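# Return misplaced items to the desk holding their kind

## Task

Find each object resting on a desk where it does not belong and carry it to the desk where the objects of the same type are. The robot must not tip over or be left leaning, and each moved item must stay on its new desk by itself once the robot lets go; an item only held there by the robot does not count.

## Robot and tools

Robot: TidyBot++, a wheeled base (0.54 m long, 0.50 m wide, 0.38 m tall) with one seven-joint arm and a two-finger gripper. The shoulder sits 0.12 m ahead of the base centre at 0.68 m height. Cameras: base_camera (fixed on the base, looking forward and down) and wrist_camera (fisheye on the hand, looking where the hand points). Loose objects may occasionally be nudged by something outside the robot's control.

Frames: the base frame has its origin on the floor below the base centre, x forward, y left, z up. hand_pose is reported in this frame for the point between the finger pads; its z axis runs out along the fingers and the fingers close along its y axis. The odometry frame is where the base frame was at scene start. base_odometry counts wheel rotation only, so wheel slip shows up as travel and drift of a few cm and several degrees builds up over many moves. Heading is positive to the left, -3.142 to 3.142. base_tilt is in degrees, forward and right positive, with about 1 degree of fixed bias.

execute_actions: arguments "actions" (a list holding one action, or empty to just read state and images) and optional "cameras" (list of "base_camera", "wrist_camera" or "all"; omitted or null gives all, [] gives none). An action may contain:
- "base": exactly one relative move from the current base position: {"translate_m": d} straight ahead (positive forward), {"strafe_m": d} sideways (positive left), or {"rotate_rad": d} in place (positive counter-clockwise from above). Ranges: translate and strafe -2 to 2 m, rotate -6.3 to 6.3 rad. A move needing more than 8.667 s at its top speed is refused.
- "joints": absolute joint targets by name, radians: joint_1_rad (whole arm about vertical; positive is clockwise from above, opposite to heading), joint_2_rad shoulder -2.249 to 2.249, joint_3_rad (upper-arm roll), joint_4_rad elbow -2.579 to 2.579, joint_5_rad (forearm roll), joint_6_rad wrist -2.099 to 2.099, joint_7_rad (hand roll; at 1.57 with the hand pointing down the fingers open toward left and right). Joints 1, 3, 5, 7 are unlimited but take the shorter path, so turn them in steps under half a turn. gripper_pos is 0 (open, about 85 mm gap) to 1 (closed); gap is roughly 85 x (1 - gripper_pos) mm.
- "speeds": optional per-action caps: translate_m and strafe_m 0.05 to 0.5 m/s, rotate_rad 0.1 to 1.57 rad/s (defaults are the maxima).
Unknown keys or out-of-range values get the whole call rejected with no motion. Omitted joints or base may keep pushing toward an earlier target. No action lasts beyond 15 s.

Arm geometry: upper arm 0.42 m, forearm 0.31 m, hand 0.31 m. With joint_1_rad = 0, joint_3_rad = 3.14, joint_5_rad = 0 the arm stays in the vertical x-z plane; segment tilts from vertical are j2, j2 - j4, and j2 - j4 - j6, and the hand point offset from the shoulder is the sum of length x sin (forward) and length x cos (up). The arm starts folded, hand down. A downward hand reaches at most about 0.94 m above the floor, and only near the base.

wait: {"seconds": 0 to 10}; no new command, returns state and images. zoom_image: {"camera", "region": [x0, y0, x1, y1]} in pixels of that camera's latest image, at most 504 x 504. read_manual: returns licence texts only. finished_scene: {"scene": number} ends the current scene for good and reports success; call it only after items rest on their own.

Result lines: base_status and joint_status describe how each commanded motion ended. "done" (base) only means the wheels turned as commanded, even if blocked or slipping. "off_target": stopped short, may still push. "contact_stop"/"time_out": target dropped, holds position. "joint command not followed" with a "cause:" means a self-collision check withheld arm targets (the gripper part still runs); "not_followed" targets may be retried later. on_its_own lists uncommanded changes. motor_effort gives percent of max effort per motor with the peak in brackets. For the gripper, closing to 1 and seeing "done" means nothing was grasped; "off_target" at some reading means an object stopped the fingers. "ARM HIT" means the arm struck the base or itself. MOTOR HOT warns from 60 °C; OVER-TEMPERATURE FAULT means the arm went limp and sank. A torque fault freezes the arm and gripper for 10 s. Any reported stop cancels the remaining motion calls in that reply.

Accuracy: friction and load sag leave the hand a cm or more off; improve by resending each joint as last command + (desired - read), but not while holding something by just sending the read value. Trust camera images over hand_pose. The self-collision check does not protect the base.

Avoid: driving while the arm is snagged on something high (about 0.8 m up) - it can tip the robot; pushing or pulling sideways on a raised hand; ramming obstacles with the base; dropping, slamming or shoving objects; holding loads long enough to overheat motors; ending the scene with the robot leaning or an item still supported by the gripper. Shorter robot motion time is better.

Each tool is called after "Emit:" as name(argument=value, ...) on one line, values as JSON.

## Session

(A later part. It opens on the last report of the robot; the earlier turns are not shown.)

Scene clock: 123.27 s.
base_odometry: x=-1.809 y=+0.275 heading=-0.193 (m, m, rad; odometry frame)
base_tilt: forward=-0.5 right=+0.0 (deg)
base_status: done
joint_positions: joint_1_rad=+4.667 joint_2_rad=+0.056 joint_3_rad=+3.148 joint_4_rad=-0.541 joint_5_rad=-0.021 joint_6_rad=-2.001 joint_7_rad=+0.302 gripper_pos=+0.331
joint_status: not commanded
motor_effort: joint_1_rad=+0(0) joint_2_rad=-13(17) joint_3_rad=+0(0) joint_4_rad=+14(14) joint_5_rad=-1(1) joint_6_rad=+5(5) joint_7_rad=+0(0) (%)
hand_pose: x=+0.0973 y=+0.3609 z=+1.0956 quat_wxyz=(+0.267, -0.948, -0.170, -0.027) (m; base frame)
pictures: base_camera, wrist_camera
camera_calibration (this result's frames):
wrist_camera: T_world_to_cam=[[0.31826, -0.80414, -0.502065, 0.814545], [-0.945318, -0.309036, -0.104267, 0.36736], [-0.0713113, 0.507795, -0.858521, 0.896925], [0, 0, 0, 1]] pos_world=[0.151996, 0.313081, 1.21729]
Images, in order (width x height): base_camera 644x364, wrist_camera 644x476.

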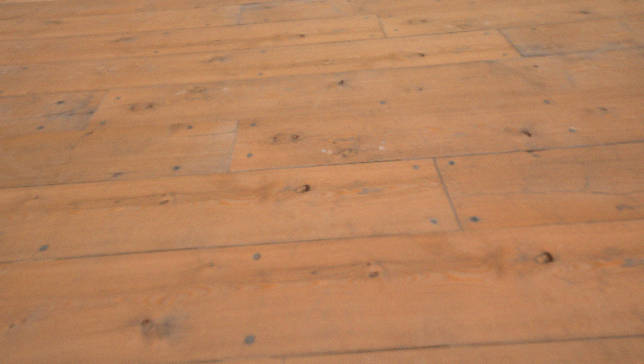

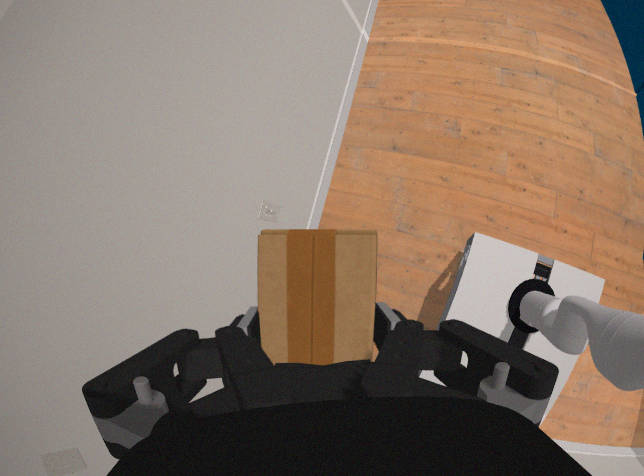

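Emit:
execute_actions(actions=[{"base": {"translate_m": 2.0}, "joints": {"joint_1_rad": 0.0, "joint_2_rad": 0.05, "joint_4_rad": -0.85, "joint_6_rad": -1.88}}])

Scene clock: 129.27 s.
base_odometry: x=+0.154 y=-0.108 heading=-0.193 (m, m, rad; odometry frame)
base_tilt: forward=-0.5 right=+0.0 (deg)
base_status: done
joint_positions: joint_1_rad=+6.266 joint_2_rad=+0.058 joint_3_rad=+3.148 joint_4_rad=-0.839 joint_5_rad=-0.021 joint_6_rad=-1.915 joint_7_rad=+0.302 gripper_pos=+0.331
joint_status: all done
motor_effort: joint_1_rad=+0(2) joint_2_rad=-16(20) joint_3_rad=+0(1) joint_4_rad=+15(16) joint_5_rad=-1(0) joint_6_rad=+2(5) joint_7_rad=+0(0) (%)
hand_pose: x=+0.4896 y=+0.0116 z=+1.0036 quat_wxyz=(+0.105, -0.801, +0.576, -0.126) (m; base frame)
pictures: base_camera, wrist_camera
camera_calibration (this result's frames):
wrist_camera: T_world_to_cam=[[-0.901556, -0.294341, -0.317111, 0.768274], [-0.296423, 0.954095, -0.0428486, 0.226638], [0.315166, 0.0553687, -0.94742, 0.928546], [0, 0, 0, 1]] pos_world=[0.467177, -0.0415117, 1.13306]
Images, in order (width x height): base_camera 644x364, wrist_camera 644x476.

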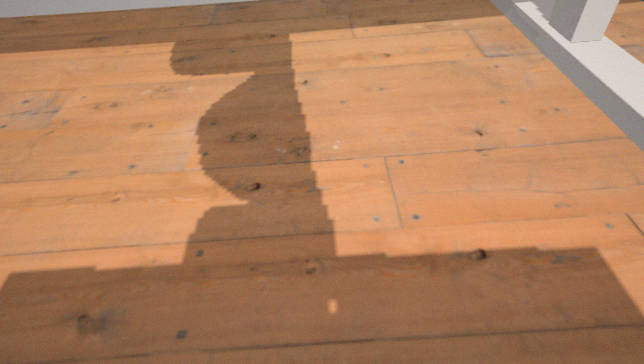

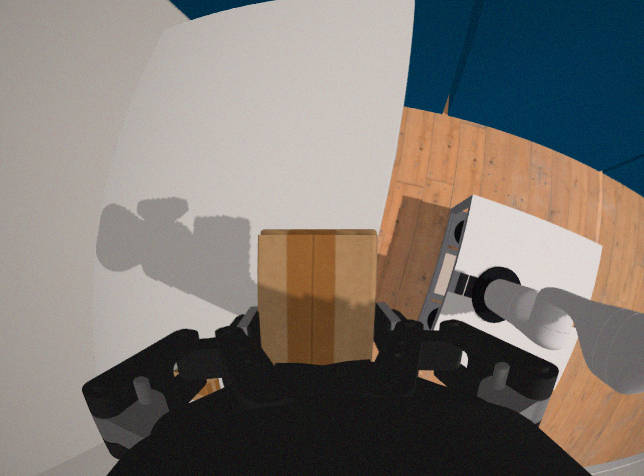

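Emit:
execute_actions(actions=[{"base": {"translate_m": 0.1}, "joints": {"joint_2_rad": 0.425, "joint_4_rad": -0.94, "joint_6_rad": -1.75}}])

Scene clock: 132.63 s.
base_odometry: x=+0.253 y=-0.126 heading=-0.192 (m, m, rad; odometry frame)
base_tilt: forward=-0.4 right=+0.0 (deg)
base_status: done
joint_positions: joint_1_rad=+6.266 joint_2_rad=+0.433 joint_3_rad=+3.148 joint_4_rad=-0.937 joint_5_rad=-0.021 joint_6_rad=-1.785 joint_7_rad=+0.302 gripper_pos=+0.331
joint_status: all done
motor_effort: joint_1_rad=+0(1) joint_2_rad=-30(36) joint_3_rad=-1(1) joint_4_rad=+18(19) joint_5_rad=-1(0) joint_6_rad=-1(3) joint_7_rad=+0(0) (%)
hand_pose: x=+0.5994 y=+0.0135 z=+0.8150 quat_wxyz=(+0.003, -0.810, +0.587, +0.011) (m; base frame)
pictures: base_camera, wrist_camera
camera_calibration (this result's frames):
wrist_camera: T_world_to_cam=[[-0.956174, -0.292734, 0.00616215, 0.577313], [-0.291984, 0.95487, 0.0544809, 0.167316], [-0.0218325, 0.050294, -0.998496, 0.958873], [0, 0, 0, 1]] pos_world=[0.621799, -0.0389911, 0.944757]
Images, in order (width x height): base_camera 644x364, wrist_camera 644x476.

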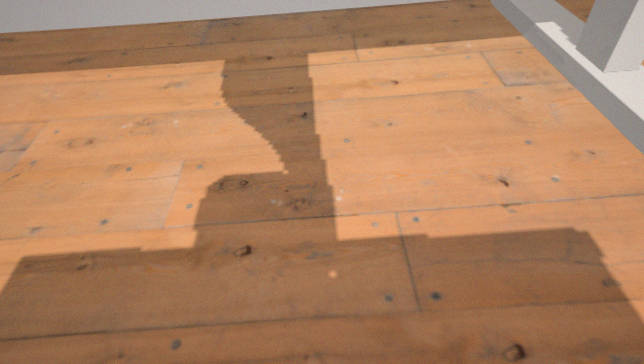

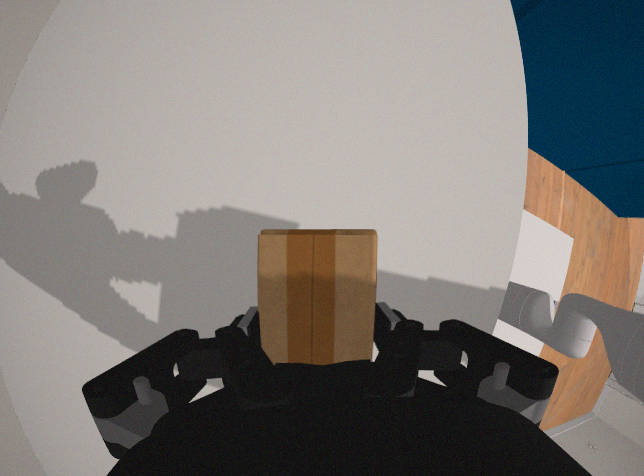

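Emit:
execute_actions(actions=[{"joints": {"joint_2_rad": 0.405, "joint_4_rad": -1.072, "joint_6_rad": -1.627}}])

Scene clock: 134.23 s.
base_odometry: x=+0.253 y=-0.126 heading=-0.192 (m, m, rad; odometry frame)
base_tilt: forward=-0.4 right=+0.0 (deg)
base_status: not commanded
joint_positions: joint_1_rad=+6.266 joint_2_rad=+0.423 joint_3_rad=+3.148 joint_4_rad=-1.063 joint_5_rad=-0.021 joint_6_rad=-1.662 joint_7_rad=+0.302 gripper_pos=+0.331
joint_status: all done
motor_effort: joint_1_rad=+0(0) joint_2_rad=-30(32) joint_3_rad=-1(0) joint_4_rad=+17(18) joint_5_rad=+0(1) joint_6_rad=-1(1) joint_7_rad=+0(0) (%)
hand_pose: x=+0.6028 y=+0.0136 z=+0.7808 quat_wxyz=(+0.005, -0.809, +0.588, +0.008) (m; base frame)
pictures: base_camera, wrist_camera
camera_calibration (this result's frames):
wrist_camera: T_world_to_cam=[[-0.956951, -0.290249, -0.000502153, 0.586405], [-0.289867, 0.955599, 0.0529824, 0.17], [-0.0148982, 0.0508471, -0.998595, 0.920673], [0, 0, 0, 1]] pos_world=[0.624154, -0.0390623, 0.910668]
Images, in order (width x height): base_camera 644x364, wrist_camera 644x476.

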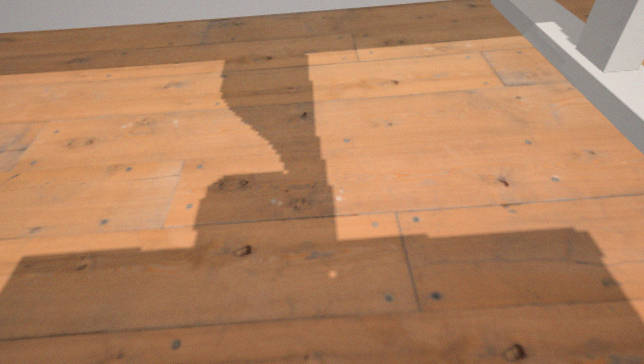

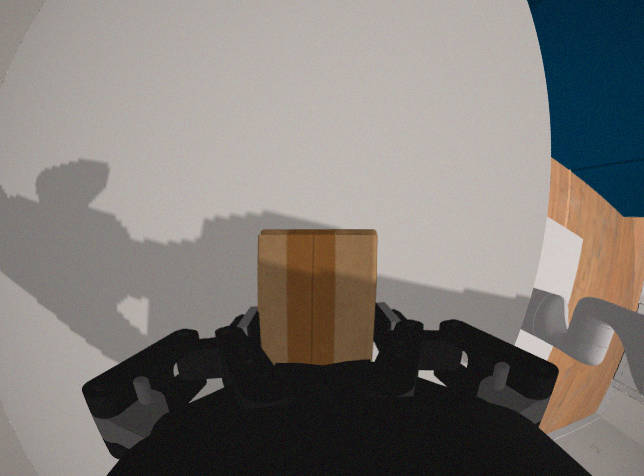

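Emit:
execute_actions(actions=[{"joints": {"joint_4_rad": -1.12, "joint_6_rad": -1.579}}])

Scene clock: 135.53 s.
base_odometry: x=+0.253 y=-0.126 heading=-0.192 (m, m, rad; odometry frame)
base_tilt: forward=-0.5 right=+0.0 (deg)
base_status: not commanded
joint_positions: joint_1_rad=+6.266 joint_2_rad=+0.405 joint_3_rad=+3.148 joint_4_rad=-1.100 joint_5_rad=-0.021 joint_6_rad=-1.617 joint_7_rad=+0.302 gripper_pos=+0.331
joint_status: all done
motor_effort: joint_1_rad=+0(1) joint_2_rad=-27(30) joint_3_rad=-1(1) joint_4_rad=+16(17) joint_5_rad=-1(2) joint_6_rad=+0(0) joint_7_rad=+0(0) (%)
hand_pose: x=+0.6047 y=+0.0135 z=+0.7779 quat_wxyz=(+0.013, -0.809, +0.588, -0.002) (m; base frame)
pictures: base_camera, wrist_camera
camera_calibration (this result's frames):
wrist_camera: T_world_to_cam=[[-0.956903, -0.289246, -0.0259406, 0.607973], [-0.290177, 0.955878, 0.0457573, 0.176557], [0.011561, 0.0513127, -0.998616, 0.901795], [0, 0, 0, 1]] pos_world=[0.622579, -0.0391869, 0.908239]
Images, in order (width x height): base_camera 644x364, wrist_camera 644x476.

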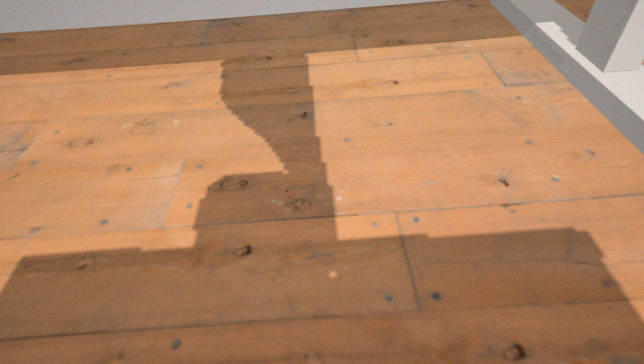

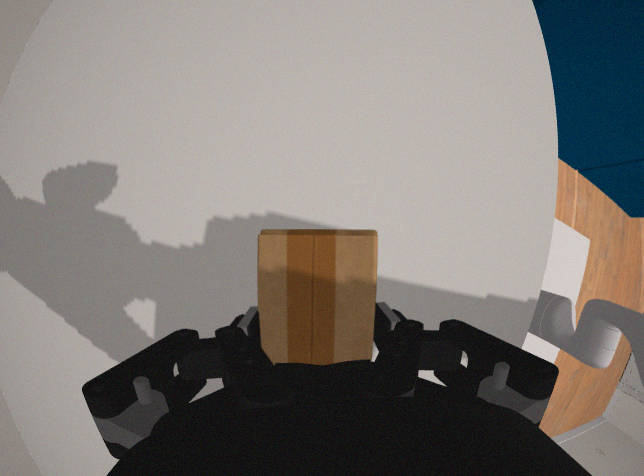

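Emit:
execute_actions(actions=[{"joints": {"joint_4_rad": -1.16, "joint_6_rad": -1.555}}])

Scene clock: 136.63 s.
base_odometry: x=+0.253 y=-0.126 heading=-0.192 (m, m, rad; odometry frame)
base_tilt: forward=-0.4 right=+0.0 (deg)
base_status: not commanded
joint_positions: joint_1_rad=+6.266 joint_2_rad=+0.390 joint_3_rad=+3.148 joint_4_rad=-1.126 joint_5_rad=-0.021 joint_6_rad=-1.589 joint_7_rad=+0.302 gripper_pos=+0.331
joint_status: all done
motor_effort: joint_1_rad=+1(1) joint_2_rad=-24(27) joint_3_rad=+1(1) joint_4_rad=+13(18) joint_5_rad=+0(0) joint_6_rad=-1(1) joint_7_rad=+0(0) (%)
hand_pose: x=+0.6040 y=+0.0135 z=+0.7768 quat_wxyz=(+0.018, -0.809, +0.588, -0.009) (m; base frame)
pictures: base_camera, wrist_camera
camera_calibration (this result's frames):
wrist_camera: T_world_to_cam=[[-0.956535, -0.288714, -0.0410573, 0.618747], [-0.290341, 0.956023, 0.0414953, 0.179814], [0.0272714, 0.0516123, -0.998295, 0.890964], [0, 0, 0, 1]] pos_world=[0.619763, -0.0392501, 0.907387]
Images, in order (width x height): base_camera 644x364, wrist_camera 644x476.

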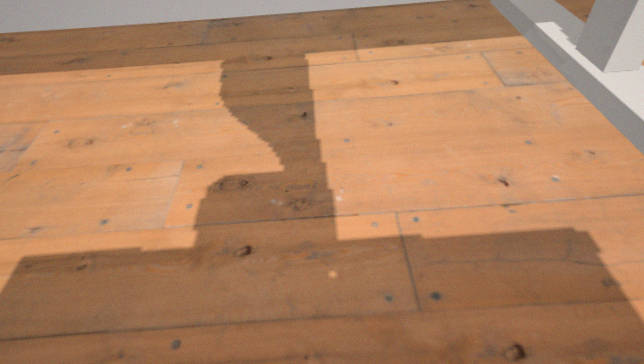

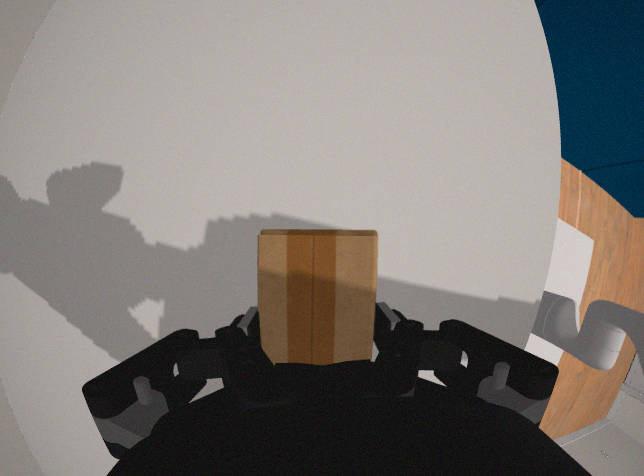

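Emit:
execute_actions(actions=[{"joints": {"gripper_pos": 0.0}}], cameras=["wrist_camera"])

Emit:
execute_actions(actions=[{"joints": {"joint_2_rad": 0.2, "joint_4_rad": -1.0, "joint_6_rad": -1.75}}])

Scene clock: 137.93 s.
base_odometry: x=+0.253 y=-0.126 heading=-0.192 (m, m, rad; odometry frame)
base_tilt: forward=-0.4 right=-0.1 (deg)
base_status: not commanded
joint_positions: joint_1_rad=+6.268 joint_2_rad=+0.402 joint_3_rad=+3.148 joint_4_rad=-1.148 joint_5_rad=-0.021 joint_6_rad=-1.589 joint_7_rad=+0.302 gripper_pos=+0.000
joint_status: all done
motor_effort: joint_1_rad=+0(1) joint_2_rad=-30(30) joint_3_rad=+0(1) joint_4_rad=+17(17) joint_5_rad=-1(0) joint_6_rad=-1(1) joint_7_rad=+0(0) (%)
hand_pose: x=+0.5986 y=+0.0129 z=+0.7644 quat_wxyz=(+0.008, -0.808, +0.589, +0.005) (m; base frame)
pictures: wrist_camera
camera_calibration (this result's frames):
wrist_camera: T_world_to_cam=[[-0.957715, -0.28756, -0.00955018, 0.589552], [-0.287667, 0.956393, 0.0505861, 0.170821], [-0.00541279, 0.0511943, -0.998674, 0.898651], [0, 0, 0, 1]] pos_world=[0.618627, -0.0398466, 0.894449]
Images, in order (width x height): wrist_camera 644x476.

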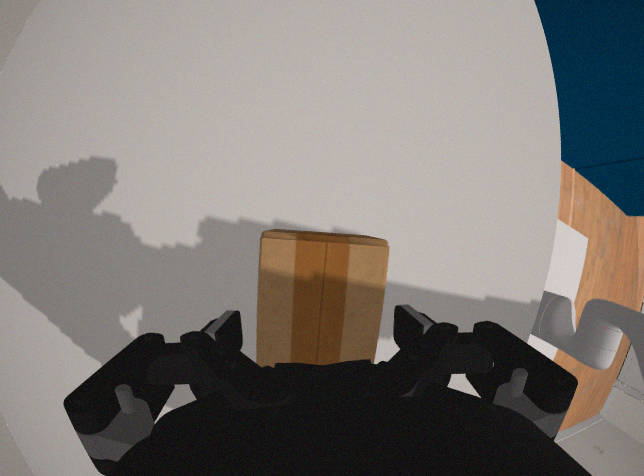

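Scene clock: 139.43 s.
base_odometry: x=+0.253 y=-0.126 heading=-0.192 (m, m, rad; odometry frame)
base_tilt: forward=-0.4 right=-0.1 (deg)
base_status: not commanded
joint_positions: joint_1_rad=+6.268 joint_2_rad=+0.194 joint_3_rad=+3.148 joint_4_rad=-1.006 joint_5_rad=-0.021 joint_6_rad=-1.718 joint_7_rad=+0.302 gripper_pos=+0.000
joint_status: all done
motor_effort: joint_1_rad=+0(0) joint_2_rad=-22(33) joint_3_rad=-1(1) joint_4_rad=+18(19) joint_5_rad=-1(1) joint_6_rad=+1(2) joint_7_rad=+0(0) (%)
hand_pose: x=+0.5623 y=+0.0124 z=+0.9052 quat_wxyz=(+0.074, -0.805, +0.583, -0.084) (m; base frame)
pictures: base_camera, wrist_camera
camera_calibration (this result's frames):
wrist_camera: T_world_to_cam=[[-0.931351, -0.289815, -0.220438, 0.732061], [-0.294631, 0.955542, -0.0114551, 0.213844], [0.213957, 0.0542791, -0.975334, 0.894523], [0, 0, 0, 1]] pos_world=[0.553421, -0.0407286, 1.03628]
Images, in order (width x height): base_camera 644x364, wrist_camera 644x476.

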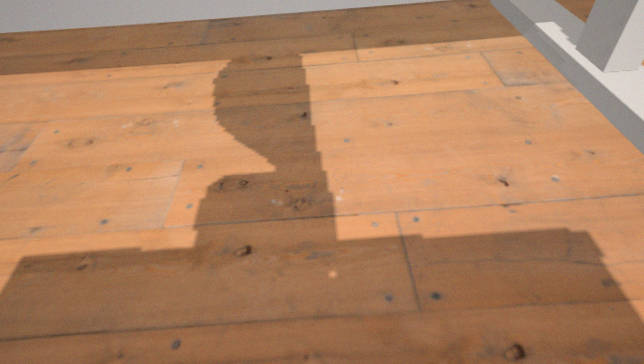

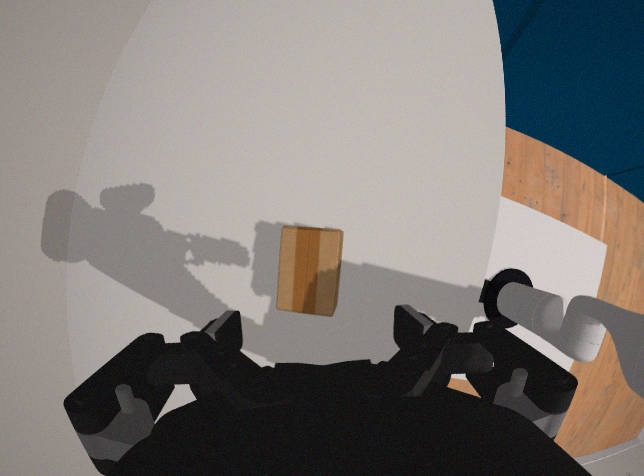

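Emit:
execute_actions(actions=[{"joints": {"joint_1_rad": -0.3, "joint_2_rad": 0.05, "joint_4_rad": -0.8, "joint_6_rad": -1.9, "joint_7_rad": 1.4}}], cameras=["wrist_camera"])

Scene clock: 141.37 s.
base_odometry: x=+0.253 y=-0.126 heading=-0.192 (m, m, rad; odometry frame)
base_tilt: forward=-0.5 right=-0.1 (deg)
base_status: not commanded
joint_positions: joint_1_rad=+5.998 joint_2_rad=+0.053 joint_3_rad=+3.148 joint_4_rad=-0.812 joint_5_rad=-0.021 joint_6_rad=-1.864 joint_7_rad=+1.381 gripper_pos=+0.000
joint_status: all done
motor_effort: joint_1_rad=+0(1) joint_2_rad=-15(24) joint_3_rad=+0(2) joint_4_rad=+15(18) joint_5_rad=+0(1) joint_6_rad=+3(4) joint_7_rad=+0(0) (%)
hand_pose: x=+0.4881 y=+0.1138 z=+1.0209 quat_wxyz=(+0.056, -0.978, -0.049, -0.197) (m; base frame)
pictures: wrist_camera
camera_calibration (this result's frames):
wrist_camera: T_world_to_cam=[[0.0997528, -0.989899, -0.10074, 0.171997], [-0.931819, -0.0574316, -0.358349, 0.876822], [0.348944, 0.129618, -0.928136, 0.895098], [0, 0, 0, 1]] pos_world=[0.487543, 0.104596, 1.16231]
Images, in order (width x height): wrist_camera 644x476.

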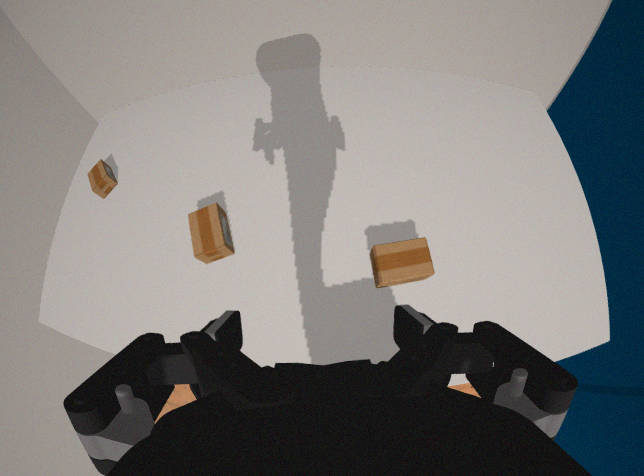

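Emit:
finished_scene(scene=1)

The scene is finished: the task was done.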